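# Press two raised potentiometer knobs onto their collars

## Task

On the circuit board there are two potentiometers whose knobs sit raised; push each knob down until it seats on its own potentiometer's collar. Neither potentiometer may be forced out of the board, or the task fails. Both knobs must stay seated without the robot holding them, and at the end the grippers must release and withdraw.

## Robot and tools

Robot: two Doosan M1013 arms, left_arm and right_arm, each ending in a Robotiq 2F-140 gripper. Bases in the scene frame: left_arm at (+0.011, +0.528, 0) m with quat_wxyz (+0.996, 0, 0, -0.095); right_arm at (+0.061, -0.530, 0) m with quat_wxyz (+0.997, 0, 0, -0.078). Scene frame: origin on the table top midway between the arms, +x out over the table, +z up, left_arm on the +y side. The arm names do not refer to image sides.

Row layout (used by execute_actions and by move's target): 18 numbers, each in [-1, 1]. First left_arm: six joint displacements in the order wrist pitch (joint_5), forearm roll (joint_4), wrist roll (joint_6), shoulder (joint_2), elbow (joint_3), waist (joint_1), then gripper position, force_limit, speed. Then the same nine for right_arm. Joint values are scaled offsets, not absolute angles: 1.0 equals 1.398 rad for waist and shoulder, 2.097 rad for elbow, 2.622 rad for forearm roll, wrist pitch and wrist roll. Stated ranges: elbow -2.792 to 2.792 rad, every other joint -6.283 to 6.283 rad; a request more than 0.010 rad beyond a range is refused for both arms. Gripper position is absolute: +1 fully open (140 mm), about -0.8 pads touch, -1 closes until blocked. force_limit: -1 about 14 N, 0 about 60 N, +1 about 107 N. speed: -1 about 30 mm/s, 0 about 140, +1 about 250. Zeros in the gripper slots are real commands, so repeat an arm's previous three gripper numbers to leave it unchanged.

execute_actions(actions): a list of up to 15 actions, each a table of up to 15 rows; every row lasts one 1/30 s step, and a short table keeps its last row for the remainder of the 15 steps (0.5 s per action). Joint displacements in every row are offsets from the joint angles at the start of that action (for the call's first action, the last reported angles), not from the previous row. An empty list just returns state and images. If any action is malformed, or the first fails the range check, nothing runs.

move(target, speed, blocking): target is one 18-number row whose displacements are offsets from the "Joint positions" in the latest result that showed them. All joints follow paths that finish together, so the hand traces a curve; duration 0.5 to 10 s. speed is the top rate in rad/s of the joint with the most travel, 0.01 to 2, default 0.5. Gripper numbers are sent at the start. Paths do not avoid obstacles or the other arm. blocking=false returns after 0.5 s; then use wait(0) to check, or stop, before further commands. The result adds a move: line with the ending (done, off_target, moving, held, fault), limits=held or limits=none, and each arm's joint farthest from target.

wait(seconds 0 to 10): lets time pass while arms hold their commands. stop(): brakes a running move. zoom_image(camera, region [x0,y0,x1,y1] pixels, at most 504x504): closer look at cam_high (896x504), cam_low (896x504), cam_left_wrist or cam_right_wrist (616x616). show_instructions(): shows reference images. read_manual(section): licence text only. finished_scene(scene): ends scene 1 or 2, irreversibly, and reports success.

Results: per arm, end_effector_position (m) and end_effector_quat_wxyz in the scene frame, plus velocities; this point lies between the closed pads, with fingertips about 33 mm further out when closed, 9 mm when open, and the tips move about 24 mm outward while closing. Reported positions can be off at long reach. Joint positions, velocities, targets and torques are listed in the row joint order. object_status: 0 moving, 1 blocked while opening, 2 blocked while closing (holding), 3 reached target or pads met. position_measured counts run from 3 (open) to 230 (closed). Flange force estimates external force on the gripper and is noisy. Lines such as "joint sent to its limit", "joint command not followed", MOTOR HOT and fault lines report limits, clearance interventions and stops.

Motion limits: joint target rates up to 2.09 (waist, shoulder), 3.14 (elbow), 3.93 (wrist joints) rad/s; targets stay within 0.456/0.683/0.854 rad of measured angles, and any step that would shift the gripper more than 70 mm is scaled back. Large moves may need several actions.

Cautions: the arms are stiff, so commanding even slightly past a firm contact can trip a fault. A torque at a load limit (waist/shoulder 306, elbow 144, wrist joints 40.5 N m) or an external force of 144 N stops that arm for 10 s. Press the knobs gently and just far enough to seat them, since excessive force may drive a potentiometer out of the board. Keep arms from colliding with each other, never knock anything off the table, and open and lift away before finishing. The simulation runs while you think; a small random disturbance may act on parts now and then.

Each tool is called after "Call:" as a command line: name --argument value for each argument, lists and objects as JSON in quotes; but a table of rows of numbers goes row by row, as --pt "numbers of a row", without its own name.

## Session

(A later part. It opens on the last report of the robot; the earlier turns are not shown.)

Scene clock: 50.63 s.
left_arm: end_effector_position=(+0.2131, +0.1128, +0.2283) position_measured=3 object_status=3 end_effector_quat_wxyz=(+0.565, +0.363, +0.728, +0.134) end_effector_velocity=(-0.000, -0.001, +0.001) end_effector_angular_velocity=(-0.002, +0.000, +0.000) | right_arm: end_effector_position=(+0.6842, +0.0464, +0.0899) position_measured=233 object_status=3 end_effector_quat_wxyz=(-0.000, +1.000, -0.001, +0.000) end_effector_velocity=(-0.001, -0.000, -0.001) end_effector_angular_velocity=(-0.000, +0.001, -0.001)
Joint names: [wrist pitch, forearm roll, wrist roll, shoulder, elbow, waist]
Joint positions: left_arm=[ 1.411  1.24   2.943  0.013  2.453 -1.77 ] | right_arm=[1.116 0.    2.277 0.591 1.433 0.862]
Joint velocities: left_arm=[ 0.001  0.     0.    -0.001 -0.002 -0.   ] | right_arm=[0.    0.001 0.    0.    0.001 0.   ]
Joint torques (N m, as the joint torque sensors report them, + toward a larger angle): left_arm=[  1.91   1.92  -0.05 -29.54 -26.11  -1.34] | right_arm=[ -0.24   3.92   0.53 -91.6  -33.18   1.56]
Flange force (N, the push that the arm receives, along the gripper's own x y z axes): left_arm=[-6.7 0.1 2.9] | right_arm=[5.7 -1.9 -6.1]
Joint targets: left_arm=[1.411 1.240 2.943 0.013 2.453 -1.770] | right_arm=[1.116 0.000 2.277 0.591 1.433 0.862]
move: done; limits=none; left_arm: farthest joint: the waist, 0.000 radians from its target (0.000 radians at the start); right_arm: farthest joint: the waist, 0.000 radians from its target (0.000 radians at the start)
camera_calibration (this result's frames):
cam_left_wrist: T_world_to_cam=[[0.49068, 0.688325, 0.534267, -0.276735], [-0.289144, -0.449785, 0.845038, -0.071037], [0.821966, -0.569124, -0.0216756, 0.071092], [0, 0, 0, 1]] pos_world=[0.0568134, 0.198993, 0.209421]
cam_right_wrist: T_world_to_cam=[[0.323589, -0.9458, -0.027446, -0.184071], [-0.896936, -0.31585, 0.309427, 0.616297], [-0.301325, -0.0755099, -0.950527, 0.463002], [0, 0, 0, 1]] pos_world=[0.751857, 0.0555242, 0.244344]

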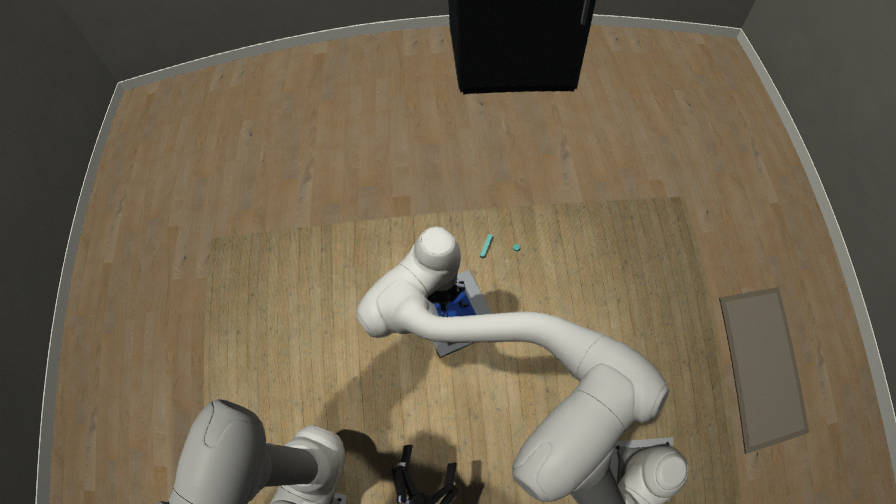

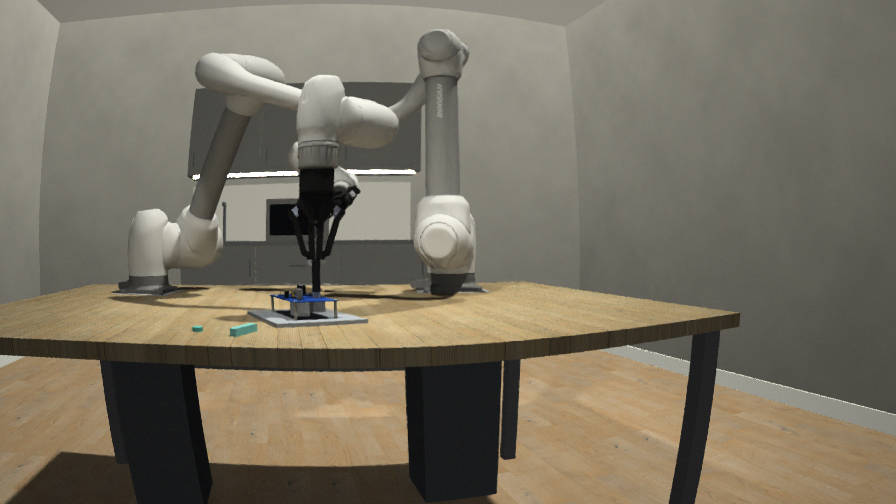

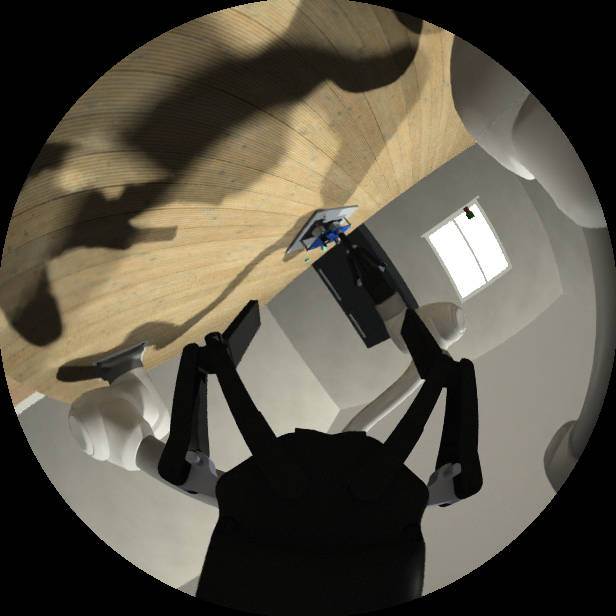

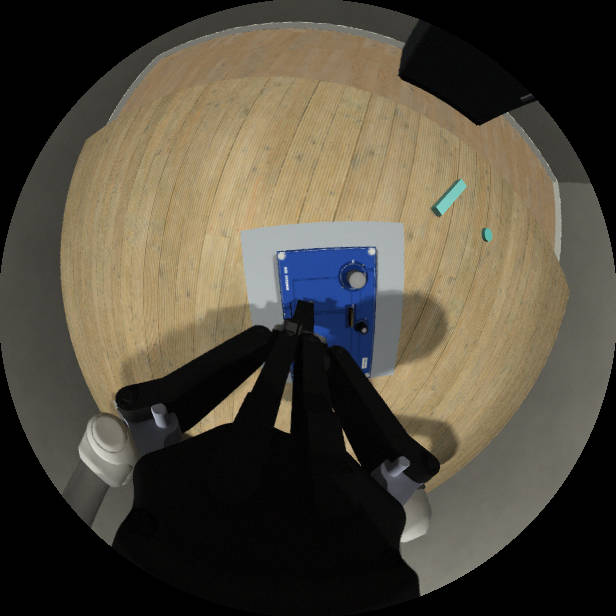

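Call:
execute_actions --actions '[]'

Scene clock: 51.07 s.
left_arm: end_effector_position=(+0.2131, +0.1128, +0.2283) position_measured=3 object_status=3 end_effector_quat_wxyz=(+0.565, +0.363, +0.728, +0.134) end_effector_velocity=(+0.000, -0.000, +0.001) end_effector_angular_velocity=(-0.002, +0.000, +0.001) | right_arm: end_effector_position=(+0.6842, +0.0464, +0.0898) position_measured=233 object_status=3 end_effector_quat_wxyz=(-0.000, +1.000, -0.001, +0.000) end_effector_velocity=(+0.000, +0.000, +0.000) end_effector_angular_velocity=(+0.001, -0.001, -0.002)
Joint names: [wrist pitch, forearm roll, wrist roll, shoulder, elbow, waist]
Joint positions: left_arm=[ 1.411  1.24   2.943  0.013  2.453 -1.77 ] | right_arm=[1.116 0.    2.277 0.591 1.433 0.862]
Joint velocities: left_arm=[ 0.    -0.    -0.    -0.001 -0.001  0.001] | right_arm=[-0.001  0.     0.002  0.    -0.    -0.   ]
Joint torques (N m, as the joint torque sensors report them, + toward a larger angle): left_arm=[  1.92   1.91   0.07 -29.33 -26.06  -0.46] | right_arm=[ -0.27   4.36   0.06 -92.54 -34.37   2.65]
Flange force (N, the push that the arm receives, along the gripper's own x y z axes): left_arm=[-5.7 0.3 0.8] | right_arm=[5.1 -0.4 -4.7]
Joint targets: left_arm=[1.411 1.240 2.943 0.013 2.453 -1.770] | right_arm=[1.116 0.000 2.277 0.591 1.433 0.862]
camera_calibration (this result's frames):
cam_left_wrist: T_world_to_cam=[[0.49068, 0.688325, 0.534267, -0.276735], [-0.289144, -0.449785, 0.845038, -0.0710371], [0.821966, -0.569124, -0.0216756, 0.071092], [0, 0, 0, 1]] pos_world=[0.0568134, 0.198993, 0.209421]
cam_right_wrist: T_world_to_cam=[[0.323589, -0.9458, -0.0274451, -0.184072], [-0.896935, -0.31585, 0.30943, 0.616298], [-0.301327, -0.0755116, -0.950526, 0.462998], [0, 0, 0, 1]] pos_world=[0.751856, 0.055524, 0.244339]

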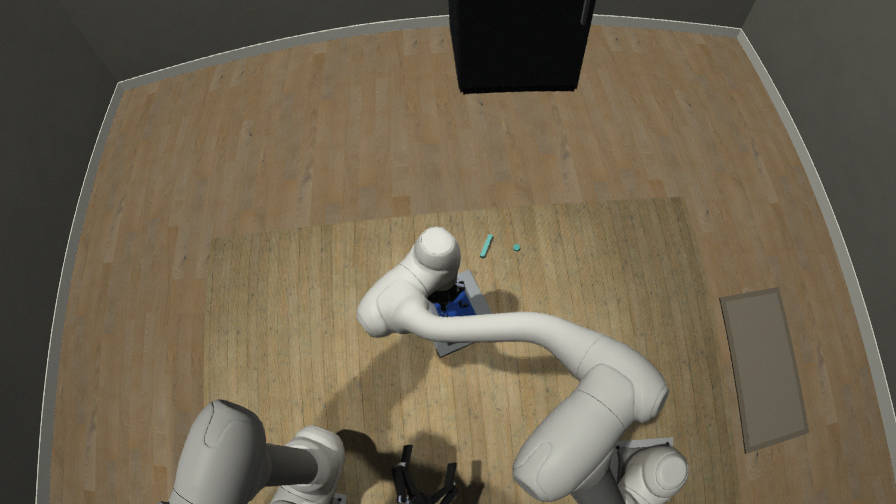

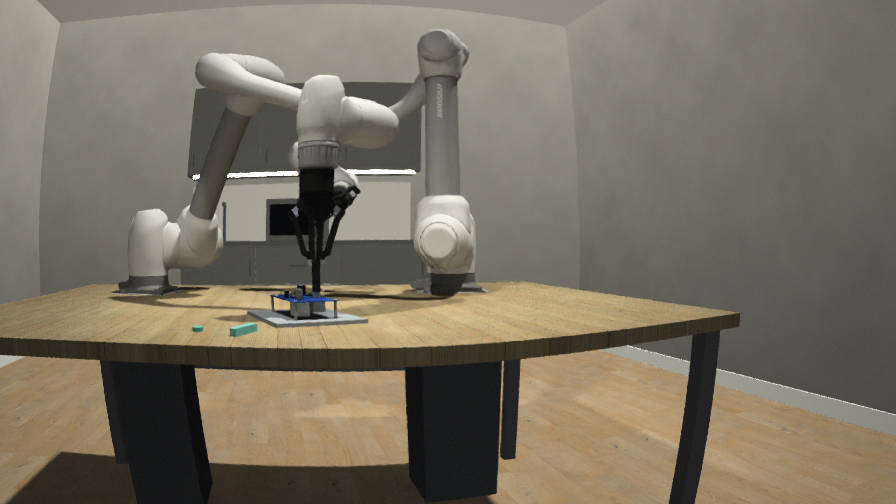

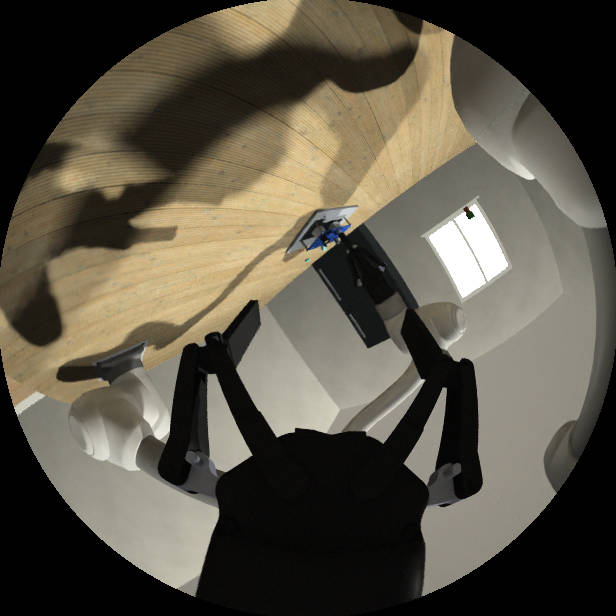

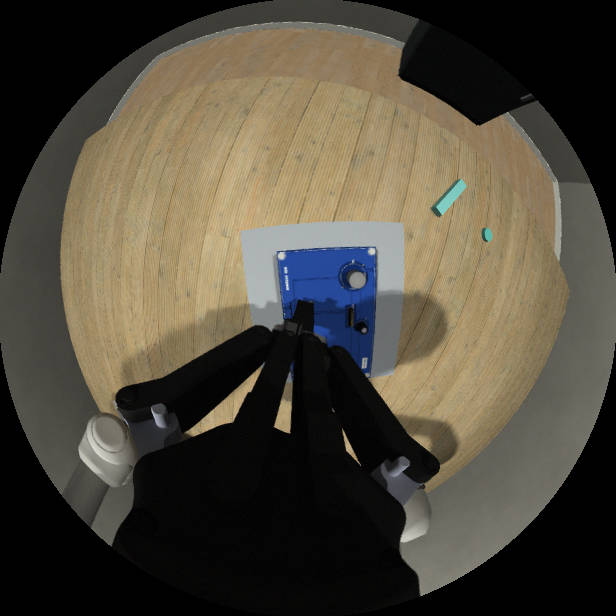

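Call:
move --target '[0,0,0,0,0,0,1,0,0, 0.0086136,0,0,-0.0074952,-0.0057734,0,-1,0,1]' --speed 0.04

Call:
zoom_image --camera "cam_low" --region '[270, 262, 340, 312]'

Scene clock: 52.07 s.
left_arm: end_effector_position=(+0.2131, +0.1128, +0.2283) position_measured=3 object_status=3 end_effector_quat_wxyz=(+0.565, +0.363, +0.728, +0.134) end_effector_velocity=(+0.001, +0.001, -0.000) end_effector_angular_velocity=(+0.001, -0.002, +0.001) | right_arm: end_effector_position=(+0.6842, +0.0464, +0.1048) position_measured=233 object_status=3 end_effector_quat_wxyz=(-0.000, +1.000, -0.001, +0.000) end_effector_velocity=(+0.000, -0.000, +0.001) end_effector_angular_velocity=(-0.000, -0.000, +0.001)
Joint names: [wrist pitch, forearm roll, wrist roll, shoulder, elbow, waist]
Joint positions: left_arm=[ 1.411  1.24   2.943  0.013  2.453 -1.77 ] | right_arm=[1.139 0.    2.277 0.581 1.421 0.862]
Joint velocities: left_arm=[ 0.002 -0.    -0.001 -0.     0.002  0.   ] | right_arm=[ 0.001 -0.    -0.001 -0.001 -0.001 -0.   ]
Joint torques (N m, as the joint torque sensors report them, + toward a larger angle): left_arm=[  1.89   1.86   0.02 -28.54 -26.05  -0.59] | right_arm=[   0.05    3.85   -0.16 -100.29  -38.57    3.89]
Flange force (N, the push that the arm receives, along the gripper's own x y z axes): left_arm=[-6.1 2.2 0.8] | right_arm=[7.7 -1.1 4.7]
Joint targets: left_arm=[1.411 1.240 2.943 0.013 2.453 -1.770] | right_arm=[1.139 0.000 2.277 0.581 1.421 0.862]
move: done; limits=none; left_arm: farthest joint: the waist, 0.000 radians from its target (0.000 radians at the start); right_arm: farthest joint: the waist, 0.000 radians from its target (0.000 radians at the start)
camera_calibration (this result's frames):
cam_left_wrist: T_world_to_cam=[[0.49068, 0.688325, 0.534267, -0.276735], [-0.289144, -0.449785, 0.845038, -0.071037], [0.821966, -0.569123, -0.0216758, 0.0710921], [0, 0, 0, 1]] pos_world=[0.0568134, 0.198993, 0.209421]
cam_right_wrist: T_world_to_cam=[[0.323595, -0.945798, -0.0274437, -0.183671], [-0.896929, -0.315854, 0.309441, 0.611666], [-0.301337, -0.0755185, -0.950522, 0.477178], [0, 0, 0, 1]] pos_world=[0.751847, 0.0555177, 0.259253]

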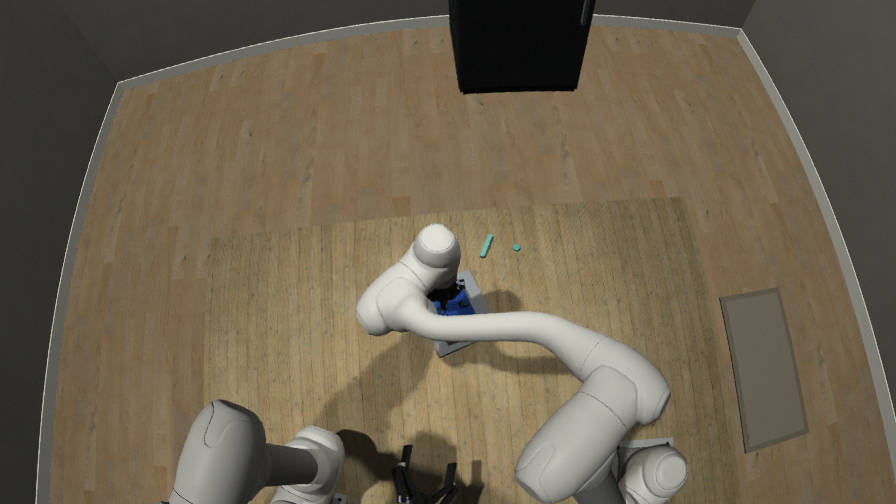

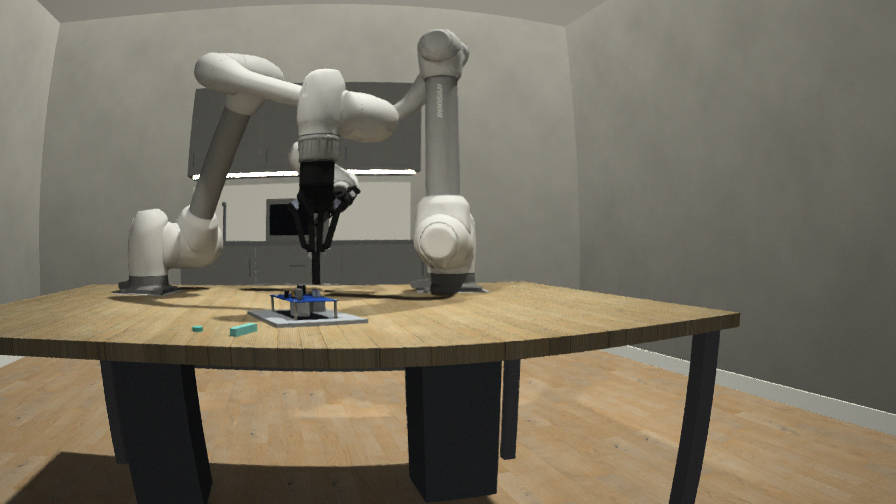

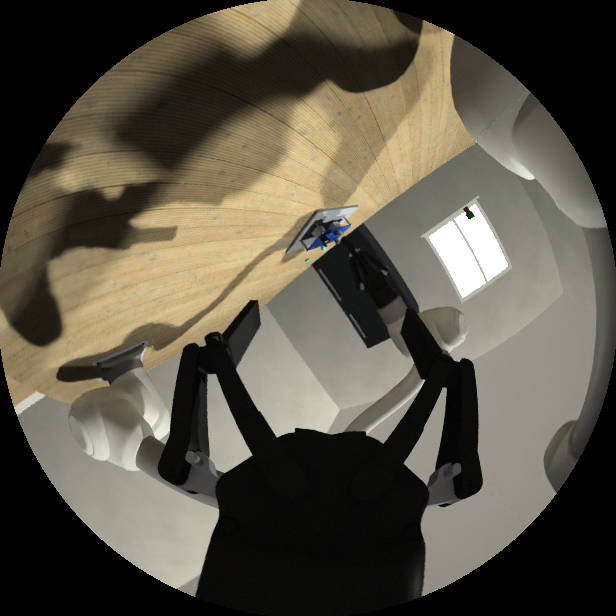

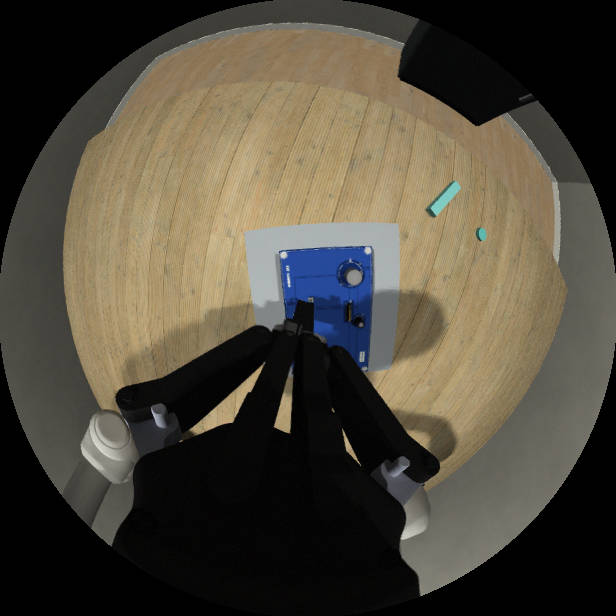

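Region (270, 262, 340, 312) of cam_low's 896x504 image, scaled by 7.200, with more detail than that image has; it fills the top 360 rows of this view, and the rest is white.

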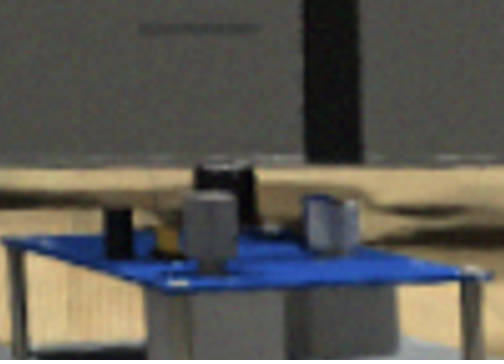

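Call:
zoom_image --camera "cam_low" --region '[292, 284, 328, 304]'

Region (292, 284, 328, 304) of cam_low's 896x504 image, scaled by 14.000, with more detail than that image has.

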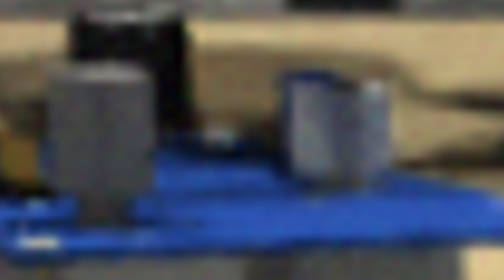

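Call:
move --target '[0,0,0,0,0,0,1,0,0, 0.1144,0,0,-0.143,-0.0477,-0.429,-1,0,1]' --speed 0.8

Call:
zoom_image --camera "cam_low" --region '[292, 284, 328, 304]'

Call:
zoom_image --camera "cam_high" --region '[420, 260, 510, 360]'

Scene clock: 54.43 s.
left_arm: end_effector_position=(+0.2131, +0.1128, +0.2283) position_measured=3 object_status=3 end_effector_quat_wxyz=(+0.565, +0.363, +0.728, +0.134) end_effector_velocity=(+0.000, -0.000, +0.000) end_effector_angular_velocity=(-0.001, -0.000, +0.001) | right_arm: end_effector_position=(+0.8376, -0.4127, +0.3224) position_measured=233 object_status=3 end_effector_quat_wxyz=(-0.000, +0.955, -0.296, +0.000) end_effector_velocity=(-0.001, -0.001, +0.000) end_effector_angular_velocity=(-0.000, +0.001, -0.001)
Joint names: [wrist pitch, forearm roll, wrist roll, shoulder, elbow, waist]
Joint positions: left_arm=[ 1.411  1.24   2.943  0.013  2.453 -1.77 ] | right_arm=[1.439 0.    2.277 0.381 1.321 0.262]
Joint velocities: left_arm=[ 0.001 -0.     0.    -0.    -0.001  0.   ] | right_arm=[ 0.001 -0.    -0.001 -0.001  0.    -0.002]
Joint torques (N m, as the joint torque sensors report them, + toward a larger angle): left_arm=[  1.78   1.88   0.01 -28.38 -25.9   -0.06] | right_arm=[ -0.08   4.4    0.31 -83.94 -40.74   1.74]
Flange force (N, the push that the arm receives, along the gripper's own x y z axes): left_arm=[-6.0 2.1 -1.1] | right_arm=[7.7 -3.7 0.2]
Joint targets: left_arm=[1.411 1.240 2.943 0.013 2.453 -1.770] | right_arm=[1.439 0.000 2.277 0.381 1.321 0.262]
move: done; limits=none; left_arm: farthest joint: the waist, 0.000 radians from its target (0.000 radians at the start); right_arm: farthest joint: the waist, 0.000 radians from its target (0.600 radians at the start)
camera_calibration (this result's frames):
cam_left_wrist: T_world_to_cam=[[0.49068, 0.688325, 0.534267, -0.276736], [-0.289144, -0.449786, 0.845038, -0.0710369], [0.821966, -0.569123, -0.0216756, 0.0710919], [0, 0, 0, 1]] pos_world=[0.0568135, 0.198993, 0.209421]
cam_right_wrist: T_world_to_cam=[[-0.266522, -0.963437, -0.0274799, -0.17456], [-0.918732, 0.24533, 0.309426, 0.786735], [-0.291371, 0.107716, -0.950526, 0.762898], [0, 0, 0, 1]] pos_world=[0.898561, -0.443363, 0.476921]

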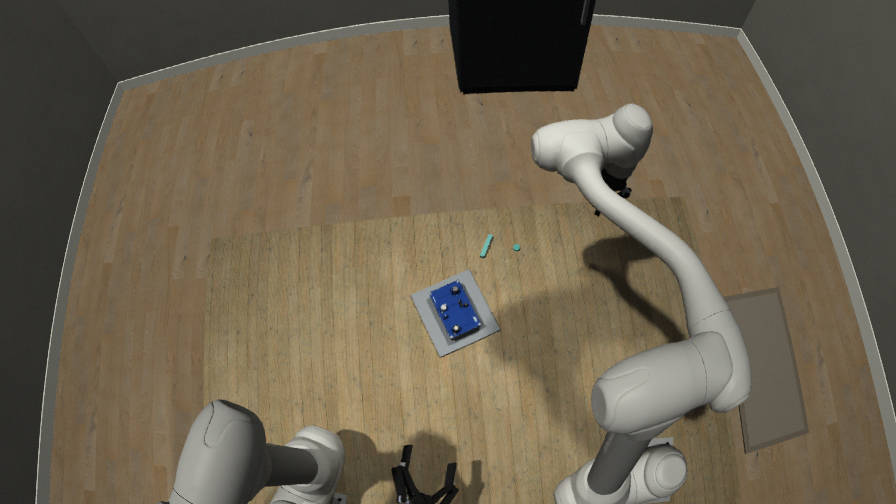

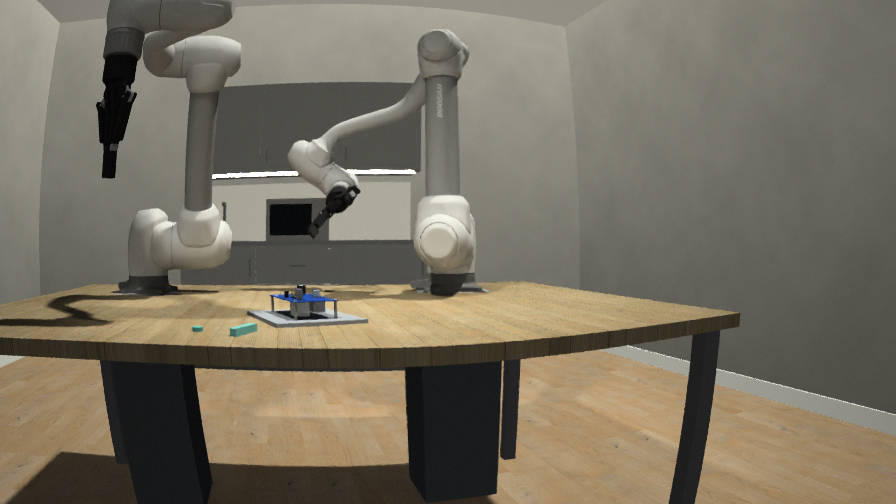

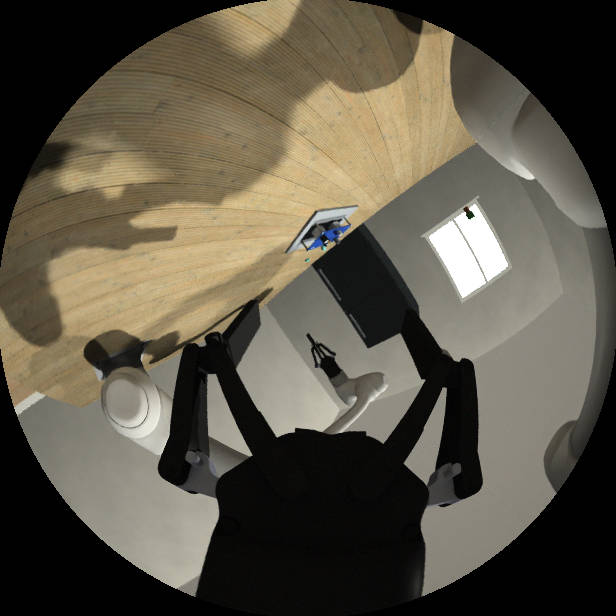

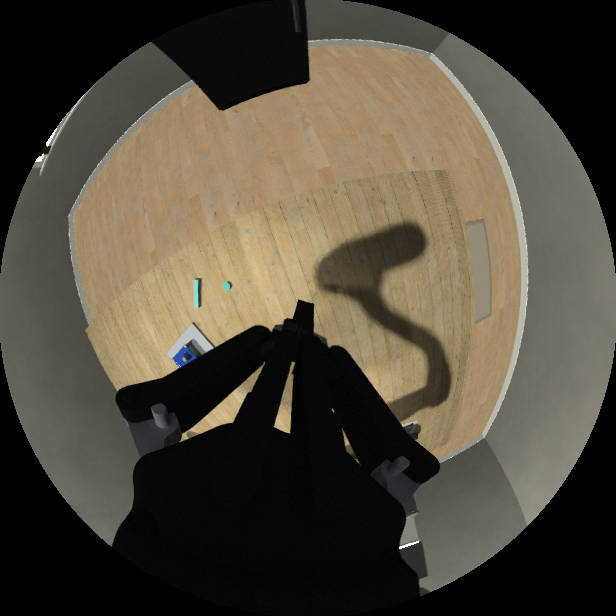

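Region (292, 284, 328, 304) of cam_low's 896x504 image, scaled by 14.000, with more detail than that image has.

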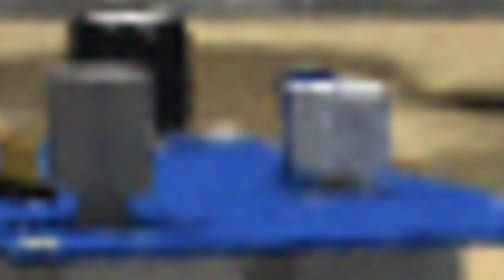

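Region (420, 260, 510, 360) of cam_high's 896x504 image, scaled by 5.040, with more detail than that image has; it fills the left 454 columns of this view, and the rest is white.

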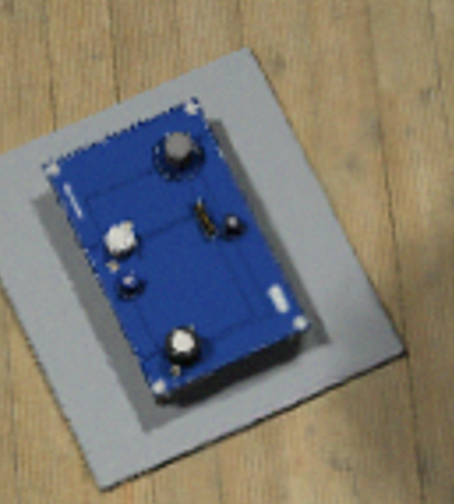

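Call:
zoom_image --camera "cam_left_wrist" --region '[290, 205, 360, 260]'

Region (290, 205, 360, 260) of cam_left_wrist's 616x616 image, scaled by 7.200, with more detail than that image has; it fills the top 396 rows of this view, and the rest is white.

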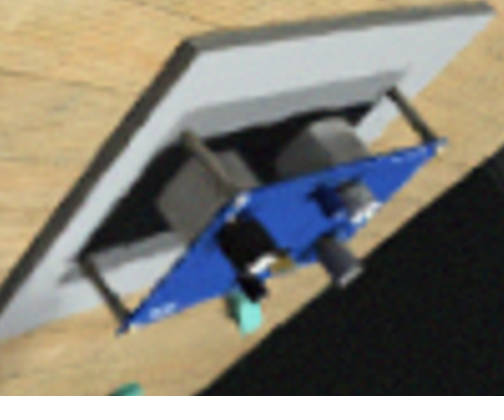

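Call:
finished_scene --scene 2

The scene is finished: the task was done.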